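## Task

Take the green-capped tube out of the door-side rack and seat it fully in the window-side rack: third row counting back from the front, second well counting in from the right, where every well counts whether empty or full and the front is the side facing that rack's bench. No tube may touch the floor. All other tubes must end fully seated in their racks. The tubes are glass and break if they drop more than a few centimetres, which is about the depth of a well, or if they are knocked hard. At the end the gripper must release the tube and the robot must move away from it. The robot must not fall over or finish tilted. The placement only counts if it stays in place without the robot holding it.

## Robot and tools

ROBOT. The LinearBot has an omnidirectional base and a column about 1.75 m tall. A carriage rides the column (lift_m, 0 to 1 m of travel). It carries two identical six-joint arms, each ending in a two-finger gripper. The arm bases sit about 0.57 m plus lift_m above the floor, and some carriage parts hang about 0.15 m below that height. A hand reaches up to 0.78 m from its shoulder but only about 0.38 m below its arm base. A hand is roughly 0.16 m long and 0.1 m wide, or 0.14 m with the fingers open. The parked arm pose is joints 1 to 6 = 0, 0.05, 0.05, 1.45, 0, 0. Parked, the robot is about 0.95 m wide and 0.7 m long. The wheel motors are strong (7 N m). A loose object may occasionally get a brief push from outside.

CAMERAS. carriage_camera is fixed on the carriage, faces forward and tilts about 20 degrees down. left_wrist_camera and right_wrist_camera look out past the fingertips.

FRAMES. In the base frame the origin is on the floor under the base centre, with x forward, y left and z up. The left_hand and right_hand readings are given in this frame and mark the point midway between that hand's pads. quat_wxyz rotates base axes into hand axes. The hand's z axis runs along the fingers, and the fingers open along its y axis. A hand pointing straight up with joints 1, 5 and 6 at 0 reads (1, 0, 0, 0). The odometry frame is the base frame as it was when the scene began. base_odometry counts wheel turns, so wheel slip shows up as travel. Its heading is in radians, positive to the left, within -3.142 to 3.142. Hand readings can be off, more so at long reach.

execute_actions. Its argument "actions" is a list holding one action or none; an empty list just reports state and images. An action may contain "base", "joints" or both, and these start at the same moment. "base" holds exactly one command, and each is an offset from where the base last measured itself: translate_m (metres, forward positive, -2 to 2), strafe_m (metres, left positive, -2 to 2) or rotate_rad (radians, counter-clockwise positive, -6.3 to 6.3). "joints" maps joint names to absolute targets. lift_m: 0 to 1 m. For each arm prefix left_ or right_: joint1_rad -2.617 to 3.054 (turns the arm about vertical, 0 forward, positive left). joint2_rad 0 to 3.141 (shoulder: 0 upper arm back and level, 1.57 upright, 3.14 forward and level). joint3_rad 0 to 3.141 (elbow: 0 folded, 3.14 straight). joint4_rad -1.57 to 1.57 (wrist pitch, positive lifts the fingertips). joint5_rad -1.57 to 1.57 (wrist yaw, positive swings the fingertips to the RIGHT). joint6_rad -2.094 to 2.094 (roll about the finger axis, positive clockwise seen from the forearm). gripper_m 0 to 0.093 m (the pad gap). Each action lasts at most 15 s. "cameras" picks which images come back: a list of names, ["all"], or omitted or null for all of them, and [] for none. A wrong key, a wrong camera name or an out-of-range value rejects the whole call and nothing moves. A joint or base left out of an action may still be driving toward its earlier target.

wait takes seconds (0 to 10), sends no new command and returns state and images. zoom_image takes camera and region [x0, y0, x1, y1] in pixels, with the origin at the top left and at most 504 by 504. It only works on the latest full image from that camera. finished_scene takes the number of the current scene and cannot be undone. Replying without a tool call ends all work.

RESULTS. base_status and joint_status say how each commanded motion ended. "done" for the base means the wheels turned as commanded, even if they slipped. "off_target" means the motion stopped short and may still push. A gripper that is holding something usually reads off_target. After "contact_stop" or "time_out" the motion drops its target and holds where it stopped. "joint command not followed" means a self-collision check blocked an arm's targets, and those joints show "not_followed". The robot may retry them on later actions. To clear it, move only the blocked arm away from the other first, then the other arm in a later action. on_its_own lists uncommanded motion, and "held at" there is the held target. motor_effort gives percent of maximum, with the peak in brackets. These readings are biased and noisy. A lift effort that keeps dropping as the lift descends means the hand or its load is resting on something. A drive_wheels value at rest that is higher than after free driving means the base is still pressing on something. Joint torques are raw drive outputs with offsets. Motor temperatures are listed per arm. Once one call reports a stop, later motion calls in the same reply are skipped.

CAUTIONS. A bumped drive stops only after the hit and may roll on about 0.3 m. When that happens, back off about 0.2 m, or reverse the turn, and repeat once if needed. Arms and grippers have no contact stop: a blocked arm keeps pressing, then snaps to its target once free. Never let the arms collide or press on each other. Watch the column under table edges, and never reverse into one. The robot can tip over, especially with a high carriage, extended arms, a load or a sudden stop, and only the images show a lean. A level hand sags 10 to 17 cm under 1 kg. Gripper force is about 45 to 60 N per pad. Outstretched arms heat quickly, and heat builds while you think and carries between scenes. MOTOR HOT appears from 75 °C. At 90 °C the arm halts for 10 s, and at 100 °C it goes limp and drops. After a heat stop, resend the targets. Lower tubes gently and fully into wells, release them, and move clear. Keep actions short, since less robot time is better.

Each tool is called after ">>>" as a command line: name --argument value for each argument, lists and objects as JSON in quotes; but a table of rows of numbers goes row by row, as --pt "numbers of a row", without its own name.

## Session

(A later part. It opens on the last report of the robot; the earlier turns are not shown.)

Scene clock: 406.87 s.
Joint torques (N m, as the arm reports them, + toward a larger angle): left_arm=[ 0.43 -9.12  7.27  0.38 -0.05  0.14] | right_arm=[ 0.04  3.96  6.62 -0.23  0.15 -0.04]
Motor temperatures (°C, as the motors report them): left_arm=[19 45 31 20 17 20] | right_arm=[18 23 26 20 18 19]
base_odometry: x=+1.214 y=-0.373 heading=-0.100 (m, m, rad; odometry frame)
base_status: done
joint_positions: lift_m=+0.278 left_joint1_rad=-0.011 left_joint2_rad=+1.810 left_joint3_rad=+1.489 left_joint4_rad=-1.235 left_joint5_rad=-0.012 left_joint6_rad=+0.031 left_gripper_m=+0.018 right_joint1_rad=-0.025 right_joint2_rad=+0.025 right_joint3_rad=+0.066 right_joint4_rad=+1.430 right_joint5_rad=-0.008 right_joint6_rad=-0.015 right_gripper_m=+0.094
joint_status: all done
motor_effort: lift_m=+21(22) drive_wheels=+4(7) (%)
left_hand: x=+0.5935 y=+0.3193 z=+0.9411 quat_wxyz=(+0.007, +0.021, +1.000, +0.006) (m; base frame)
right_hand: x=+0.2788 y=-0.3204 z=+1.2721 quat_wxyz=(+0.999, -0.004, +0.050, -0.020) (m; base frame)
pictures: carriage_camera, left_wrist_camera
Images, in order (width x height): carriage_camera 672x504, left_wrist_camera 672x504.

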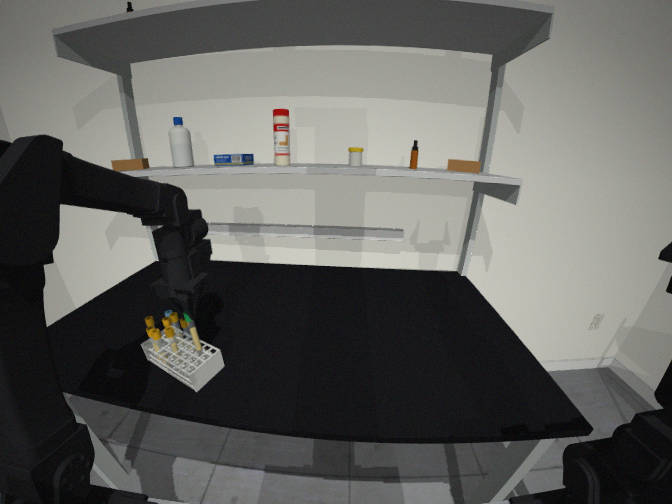

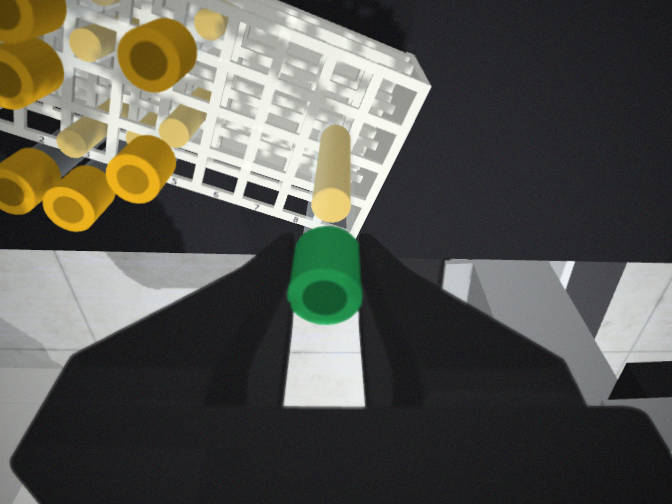

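>>> execute_actions --actions '[{"base": {"strafe_m": 0.0025}, "joints": {"lift_m": 0.272}}]' --cameras '["carriage_camera", "left_wrist_camera"]'

>>> zoom_image --camera "left_wrist_camera" --region '[220, 0, 460, 200]'

>>> zoom_image --camera "carriage_camera" --region '[170, 320, 240, 390]'

Scene clock: 414.93 s.
Joint torques (N m, as the arm reports them, + toward a larger angle): left_arm=[ 0.31 -9.05  7.26  0.38 -0.04  0.14] | right_arm=[-0.11  3.87  6.45 -0.21  0.09 -0.01]
Motor temperatures (°C, as the motors report them): left_arm=[19 45 31 20 17 20] | right_arm=[18 23 26 20 18 19]
base_odometry: x=+1.215 y=-0.370 heading=-0.101 (m, m, rad; odometry frame)
base_status: done
joint_positions: lift_m=+0.272 left_joint1_rad=-0.011 left_joint2_rad=+1.810 left_joint3_rad=+1.489 left_joint4_rad=-1.235 left_joint5_rad=-0.012 left_joint6_rad=+0.031 left_gripper_m=+0.018 right_joint1_rad=-0.025 right_joint2_rad=+0.025 right_joint3_rad=+0.066 right_joint4_rad=+1.430 right_joint5_rad=-0.008 right_joint6_rad=-0.015 right_gripper_m=+0.094
joint_status: all done
motor_effort: lift_m=+21(21) drive_wheels=+5(11) (%)
left_hand: x=+0.5935 y=+0.3196 z=+0.9353 quat_wxyz=(+0.007, +0.021, +1.000, +0.006) (m; base frame)
right_hand: x=+0.2788 y=-0.3203 z=+1.2662 quat_wxyz=(+0.999, -0.004, +0.050, -0.020) (m; base frame)
pictures: carriage_camera, left_wrist_camera
Images, in order (width x height): carriage_camera 672x504, left_wrist_camera 672x504.

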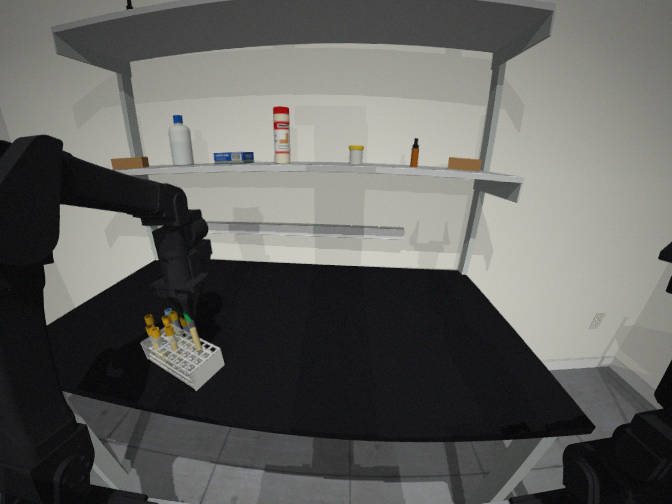

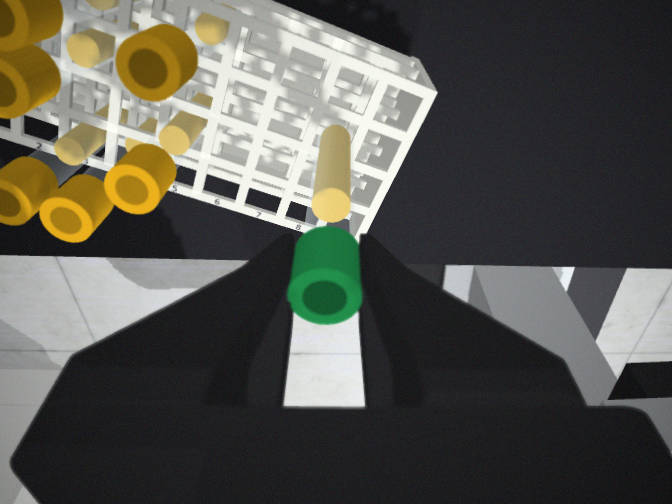

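Region (220, 0, 460, 200) of left_wrist_camera's 672x504 image, scaled by 2.100, with more detail than that image has.

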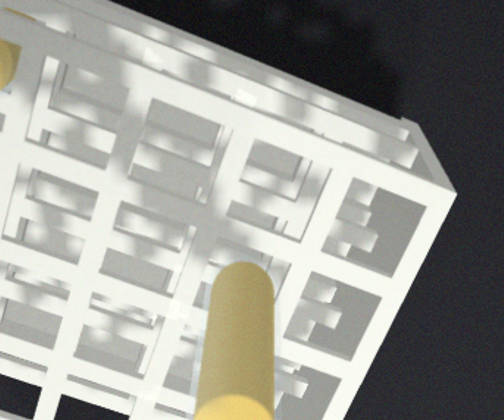

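Region (170, 320, 240, 390) of carriage_camera's 672x504 image, scaled by 7.200, with more detail than that image has.

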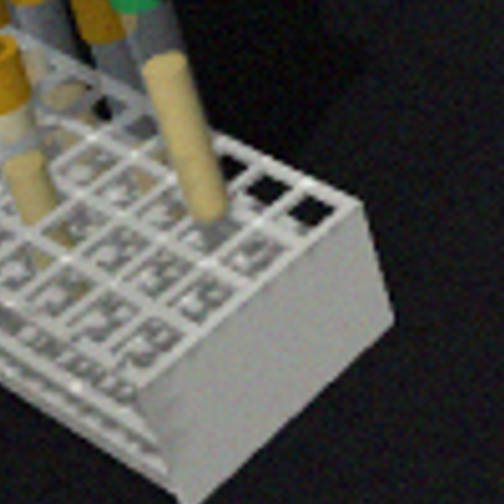

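>>> execute_actions --actions '[{"joints": {"lift_m": 0.26}}]' --cameras '["carriage_camera", "left_wrist_camera"]'

>>> zoom_image --camera "left_wrist_camera" --region '[220, 40, 460, 240]'

>>> zoom_image --camera "carriage_camera" --region '[170, 320, 240, 390]'

Scene clock: 421.73 s.
Joint torques (N m, as the arm reports them, + toward a larger angle): left_arm=[ 0.32 -9.04  7.26  0.39 -0.06  0.14] | right_arm=[ 0.11  3.81  6.44 -0.22  0.13 -0.03]
Motor temperatures (°C, as the motors report them): left_arm=[19 45 31 20 17 20] | right_arm=[18 23 26 20 18 19]
base_odometry: x=+1.215 y=-0.370 heading=-0.101 (m, m, rad; odometry frame)
base_status: not commanded
joint_positions: lift_m=+0.260 left_joint1_rad=-0.011 left_joint2_rad=+1.810 left_joint3_rad=+1.489 left_joint4_rad=-1.238 left_joint5_rad=-0.012 left_joint6_rad=+0.031 left_gripper_m=+0.018 right_joint1_rad=-0.025 right_joint2_rad=+0.025 right_joint3_rad=+0.066 right_joint4_rad=+1.430 right_joint5_rad=-0.008 right_joint6_rad=-0.015 right_gripper_m=+0.094
joint_status: all done
motor_effort: lift_m=+21(21) drive_wheels=+5(4) (%)
left_hand: x=+0.5929 y=+0.3196 z=+0.9233 quat_wxyz=(+0.006, +0.021, +1.000, +0.006) (m; base frame)
right_hand: x=+0.2788 y=-0.3203 z=+1.2542 quat_wxyz=(+0.999, -0.004, +0.050, -0.020) (m; base frame)
pictures: carriage_camera, left_wrist_camera
Images, in order (width x height): carriage_camera 672x504, left_wrist_camera 672x504.

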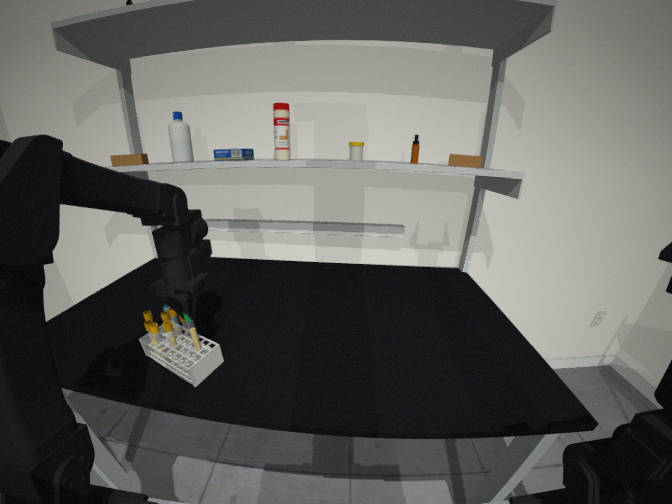

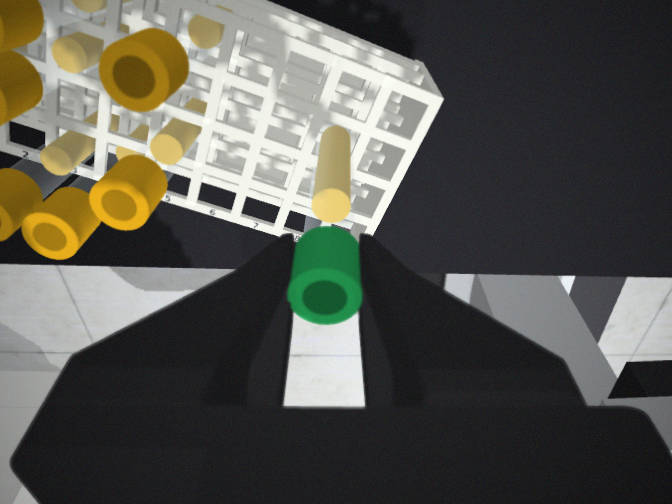

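Region (220, 40, 460, 240) of left_wrist_camera's 672x504 image, scaled by 2.100, with more detail than that image has.

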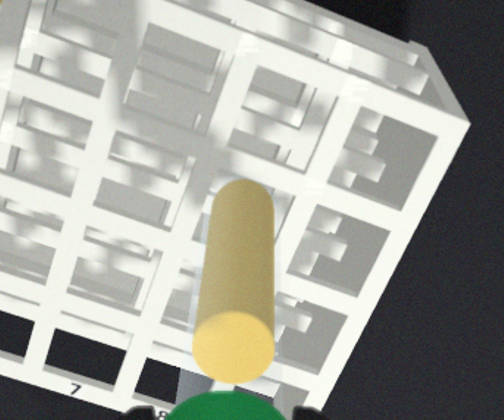

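Region (170, 320, 240, 390) of carriage_camera's 672x504 image, scaled by 7.200, with more detail than that image has.

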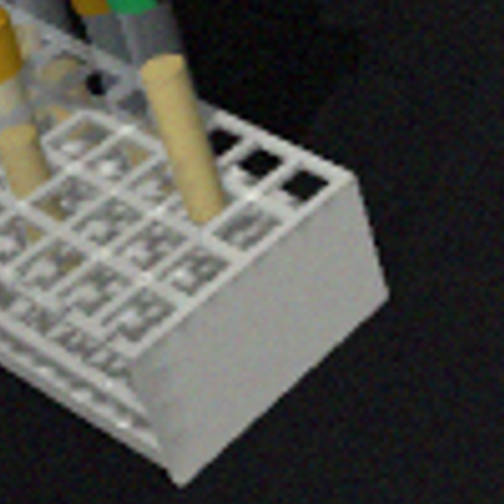

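>>> execute_actions --actions '[{"joints": {"lift_m": 0.245}}]' --cameras '["carriage_camera", "left_wrist_camera"]'

>>> zoom_image --camera "carriage_camera" --region '[160, 300, 240, 380]'

Scene clock: 430.00 s.
Joint torques (N m, as the arm reports them, + toward a larger angle): left_arm=[ 0.31 -9.07  7.26  0.4  -0.05  0.14] | right_arm=[-0.09  3.81  6.66 -0.13  0.13 -0.02]
Motor temperatures (°C, as the motors report them): left_arm=[19 45 31 20 17 20] | right_arm=[18 23 26 20 18 19]
base_odometry: x=+1.215 y=-0.370 heading=-0.101 (m, m, rad; odometry frame)
base_status: not commanded
joint_positions: lift_m=+0.245 left_joint1_rad=-0.011 left_joint2_rad=+1.810 left_joint3_rad=+1.489 left_joint4_rad=-1.238 left_joint5_rad=-0.012 left_joint6_rad=+0.031 left_gripper_m=+0.018 right_joint1_rad=-0.025 right_joint2_rad=+0.025 right_joint3_rad=+0.066 right_joint4_rad=+1.430 right_joint5_rad=-0.008 right_joint6_rad=-0.015 right_gripper_m=+0.094
joint_status: all done
motor_effort: lift_m=+20(21) drive_wheels=+4(5) (%)
left_hand: x=+0.5927 y=+0.3196 z=+0.9082 quat_wxyz=(+0.006, +0.021, +1.000, +0.006) (m; base frame)
right_hand: x=+0.2788 y=-0.3203 z=+1.2392 quat_wxyz=(+0.999, -0.004, +0.050, -0.020) (m; base frame)
pictures: carriage_camera, left_wrist_camera
Images, in order (width x height): carriage_camera 672x504, left_wrist_camera 672x504.

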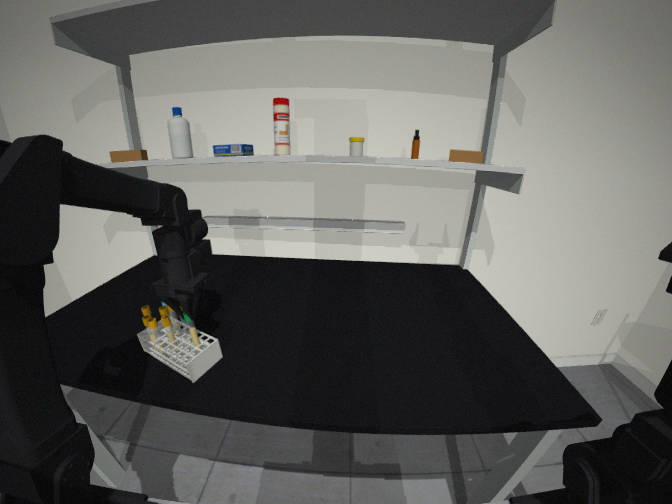

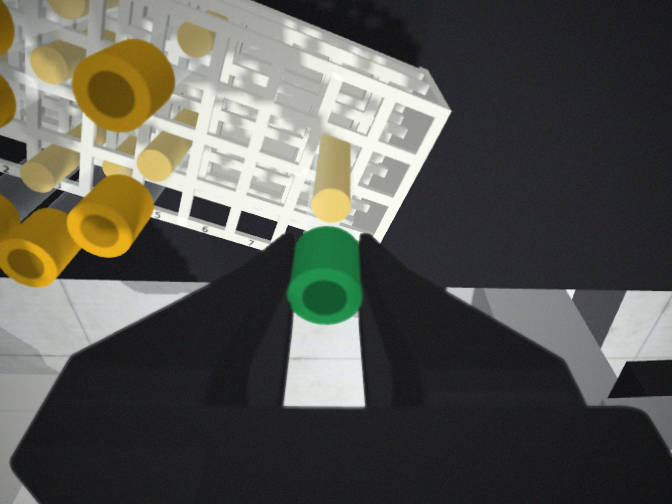

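Region (160, 300, 240, 380) of carriage_camera's 672x504 image, scaled by 6.300, with more detail than that image has.

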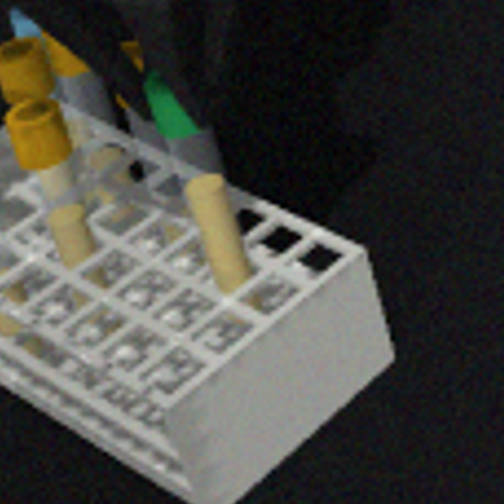

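>>> execute_actions --actions '[{"joints": {"lift_m": 0.23}}]' --cameras '["left_wrist_camera"]'

Scene clock: 435.80 s.
Joint torques (N m, as the arm reports them, + toward a larger angle): left_arm=[ 0.32 -9.05  7.24  0.39 -0.06  0.14] | right_arm=[-0.03  3.8   6.5  -0.19  0.14  0.01]
Motor temperatures (°C, as the motors report them): left_arm=[19 46 31 20 17 20] | right_arm=[18 23 26 20 18 19]
base_odometry: x=+1.215 y=-0.370 heading=-0.101 (m, m, rad; odometry frame)
base_status: not commanded
joint_positions: lift_m=+0.230 left_joint1_rad=-0.011 left_joint2_rad=+1.810 left_joint3_rad=+1.489 left_joint4_rad=-1.239 left_joint5_rad=-0.011 left_joint6_rad=+0.031 left_gripper_m=+0.018 right_joint1_rad=-0.025 right_joint2_rad=+0.025 right_joint3_rad=+0.066 right_joint4_rad=+1.430 right_joint5_rad=-0.008 right_joint6_rad=-0.015 right_gripper_m=+0.094
joint_status: all done
motor_effort: lift_m=+20(21) drive_wheels=+4(4) (%)
left_hand: x=+0.5926 y=+0.3194 z=+0.8933 quat_wxyz=(+0.005, +0.021, +1.000, +0.006) (m; base frame)
right_hand: x=+0.2788 y=-0.3204 z=+1.2242 quat_wxyz=(+0.999, -0.004, +0.050, -0.020) (m; base frame)
pictures: left_wrist_camera
Images, in order (width x height): left_wrist_camera 672x504.

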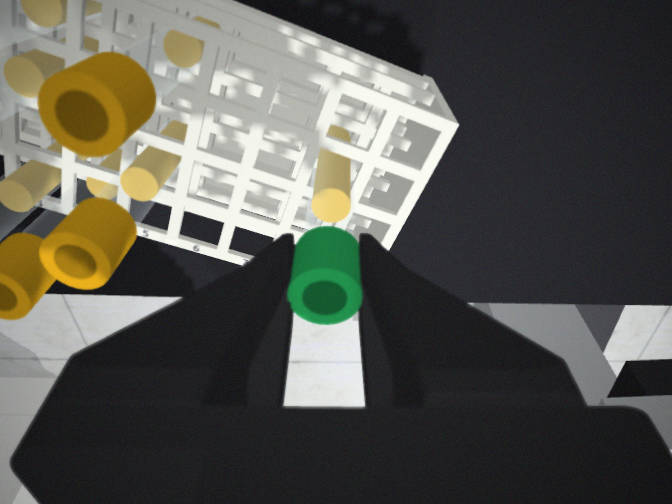

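>>> execute_actions --actions '[{"joints": {"lift_m": 0.223}}]' --cameras '["left_wrist_camera"]'

Scene clock: 440.67 s.
Joint torques (N m, as the arm reports them, + toward a larger angle): left_arm=[ 0.32 -9.02  7.25  0.4  -0.07  0.14] | right_arm=[-0.18  3.81  6.4  -0.21  0.14  0.  ]
Motor temperatures (°C, as the motors report them): left_arm=[19 46 31 20 17 20] | right_arm=[18 23 26 20 18 19]
base_odometry: x=+1.215 y=-0.370 heading=-0.101 (m, m, rad; odometry frame)
base_status: not commanded
joint_positions: lift_m=+0.223 left_joint1_rad=-0.011 left_joint2_rad=+1.809 left_joint3_rad=+1.489 left_joint4_rad=-1.240 left_joint5_rad=-0.011 left_joint6_rad=+0.031 left_gripper_m=+0.018 right_joint1_rad=-0.025 right_joint2_rad=+0.025 right_joint3_rad=+0.066 right_joint4_rad=+1.430 right_joint5_rad=-0.008 right_joint6_rad=-0.015 right_gripper_m=+0.094
joint_status: all done
motor_effort: lift_m=+20(21) drive_wheels=+6(5) (%)
left_hand: x=+0.5925 y=+0.3194 z=+0.8864 quat_wxyz=(+0.005, +0.021, +1.000, +0.006) (m; base frame)
right_hand: x=+0.2787 y=-0.3204 z=+1.2172 quat_wxyz=(+0.999, -0.004, +0.050, -0.020) (m; base frame)
pictures: left_wrist_camera
Images, in order (width x height): left_wrist_camera 672x504.

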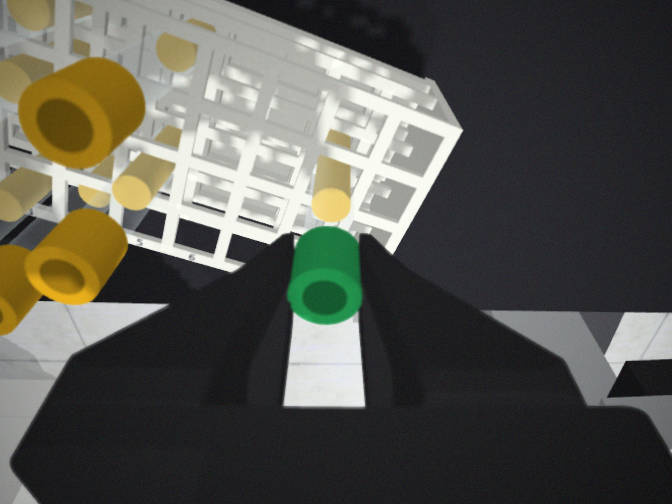

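The tube is at about the seated depth it had in the first rack, so I'll release it now.

>>> execute_actions --actions '[{"joints": {"left_gripper_m": 0.034}}]' --cameras '["left_wrist_camera"]'

>>> execute_actions --actions '[{"joints": {"lift_m": 0.33}}]' --cameras '["carriage_camera", "left_wrist_camera"]'

>>> zoom_image --camera "carriage_camera" --region '[135, 310, 245, 420]'

Scene clock: 450.33 s.
Joint torques (N m, as the arm reports them, + toward a larger angle): left_arm=[ 0.34 -9.06  7.26  0.4  -0.07  0.14] | right_arm=[-0.03  3.95  6.58 -0.22  0.14 -0.02]
Motor temperatures (°C, as the motors report them): left_arm=[19 46 31 20 17 20] | right_arm=[18 23 26 20 18 19]
base_odometry: x=+1.215 y=-0.370 heading=-0.101 (m, m, rad; odometry frame)
base_status: not commanded
joint_positions: lift_m=+0.223 left_joint1_rad=-0.011 left_joint2_rad=+1.809 left_joint3_rad=+1.489 left_joint4_rad=-1.240 left_joint5_rad=-0.011 left_joint6_rad=+0.031 left_gripper_m=+0.034 right_joint1_rad=-0.025 right_joint2_rad=+0.025 right_joint3_rad=+0.066 right_joint4_rad=+1.430 right_joint5_rad=-0.008 right_joint6_rad=-0.015 right_gripper_m=+0.094
joint_status: all done
motor_effort: lift_m=+20(20) drive_wheels=+5(5) (%)
left_hand: x=+0.5925 y=+0.3194 z=+0.8864 quat_wxyz=(+0.005, +0.021, +1.000, +0.006) (m; base frame)
right_hand: x=+0.2787 y=-0.3204 z=+1.2172 quat_wxyz=(+0.999, -0.004, +0.050, -0.020) (m; base frame)
pictures: left_wrist_camera
Images, in order (width x height): left_wrist_camera 672x504.

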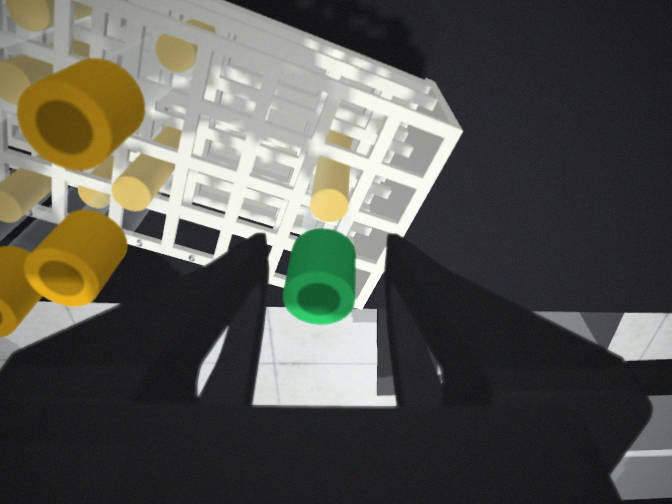

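Scene clock: 451.30 s.
Joint torques (N m, as the arm reports them, + toward a larger angle): left_arm=[ 0.34 -8.84  7.27  0.4  -0.07  0.14] | right_arm=[-0.05  3.77  6.4  -0.17  0.1   0.03]
Motor temperatures (°C, as the motors report them): left_arm=[19 46 31 21 17 20] | right_arm=[18 23 26 20 18 19]
base_odometry: x=+1.215 y=-0.370 heading=-0.101 (m, m, rad; odometry frame)
base_status: not commanded
joint_positions: lift_m=+0.330 left_joint1_rad=-0.011 left_joint2_rad=+1.808 left_joint3_rad=+1.489 left_joint4_rad=-1.239 left_joint5_rad=-0.011 left_joint6_rad=+0.031 left_gripper_m=+0.034 right_joint1_rad=-0.025 right_joint2_rad=+0.025 right_joint3_rad=+0.066 right_joint4_rad=+1.430 right_joint5_rad=-0.008 right_joint6_rad=-0.015 right_gripper_m=+0.094
joint_status: all done
motor_effort: lift_m=+20(24) drive_wheels=+5(4) (%)
left_hand: x=+0.5926 y=+0.3194 z=+0.9939 quat_wxyz=(+0.006, +0.021, +1.000, +0.006) (m; base frame)
right_hand: x=+0.2788 y=-0.3204 z=+1.3242 quat_wxyz=(+0.999, -0.004, +0.050, -0.020) (m; base frame)
pictures: carriage_camera, left_wrist_camera
Images, in order (width x height): carriage_camera 672x504, left_wrist_camera 672x504.

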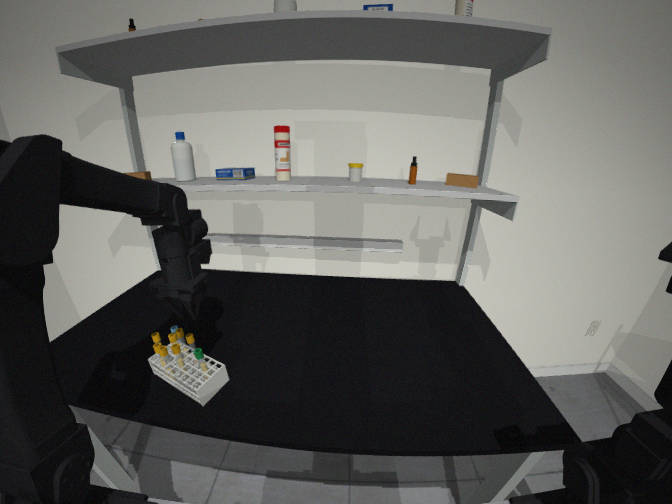

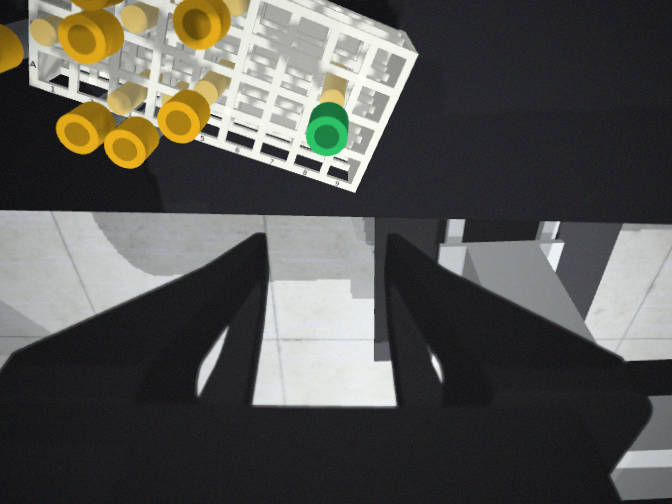

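Region (135, 310, 245, 420) of carriage_camera's 672x504 image, scaled by 4.582, with more detail than that image has.

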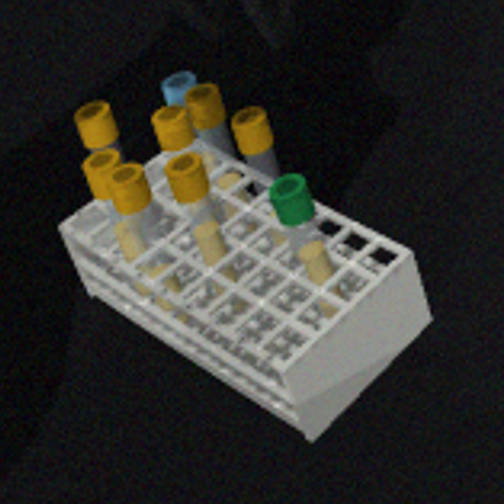

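>>> execute_actions --actions '[{"base": {"translate_m": -0.3}, "joints": {"left_joint2_rad": 0.05, "left_joint3_rad": 0.05, "left_joint4_rad": 1.45}}]' --cameras '["carriage_camera"]'

>>> finished_scene --scene 1

Scene clock: 459.70 s.
Joint torques (N m, as the arm reports them, + toward a larger angle): left_arm=[ 0.33  2.72  5.04 -0.1  -0.07  0.14] | right_arm=[ 0.    3.66  6.65 -0.24  0.17  0.05]
Motor temperatures (°C, as the motors report them): left_arm=[19 45 31 21 17 20] | right_arm=[18 23 26 21 18 19]
base_odometry: x=+0.916 y=-0.340 heading=-0.101 (m, m, rad; odometry frame)
base_status: done
joint_positions: lift_m=+0.330 left_joint1_rad=-0.011 left_joint2_rad=+0.054 left_joint3_rad=+0.060 left_joint4_rad=+1.447 left_joint5_rad=-0.011 left_joint6_rad=+0.031 left_gripper_m=+0.034 right_joint1_rad=-0.025 right_joint2_rad=+0.025 right_joint3_rad=+0.066 right_joint4_rad=+1.430 right_joint5_rad=-0.008 right_joint6_rad=-0.015 right_gripper_m=+0.094
joint_status: all done
motor_effort: lift_m=+20(20) drive_wheels=+0(14) (%)
left_hand: x=+0.2860 y=+0.3227 z=+1.3228 quat_wxyz=(+0.998, -0.004, +0.059, +0.011) (m; base frame)
right_hand: x=+0.2787 y=-0.3204 z=+1.3242 quat_wxyz=(+0.999, -0.004, +0.050, -0.020) (m; base frame)
pictures: carriage_camera
Images, in order (width x height): carriage_camera 672x504.

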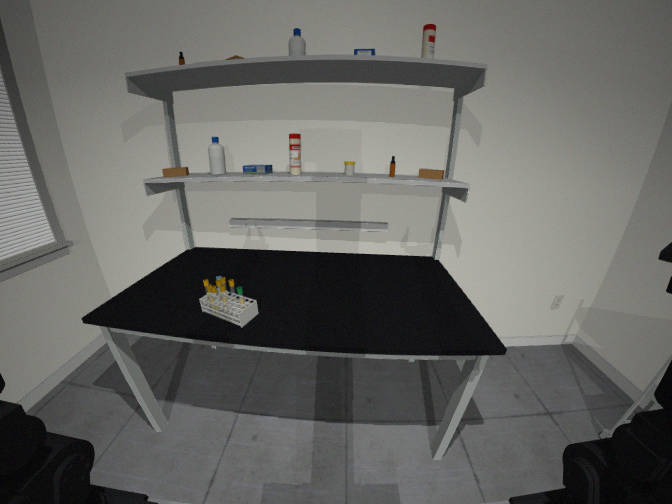

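The scene is finished: the task was done.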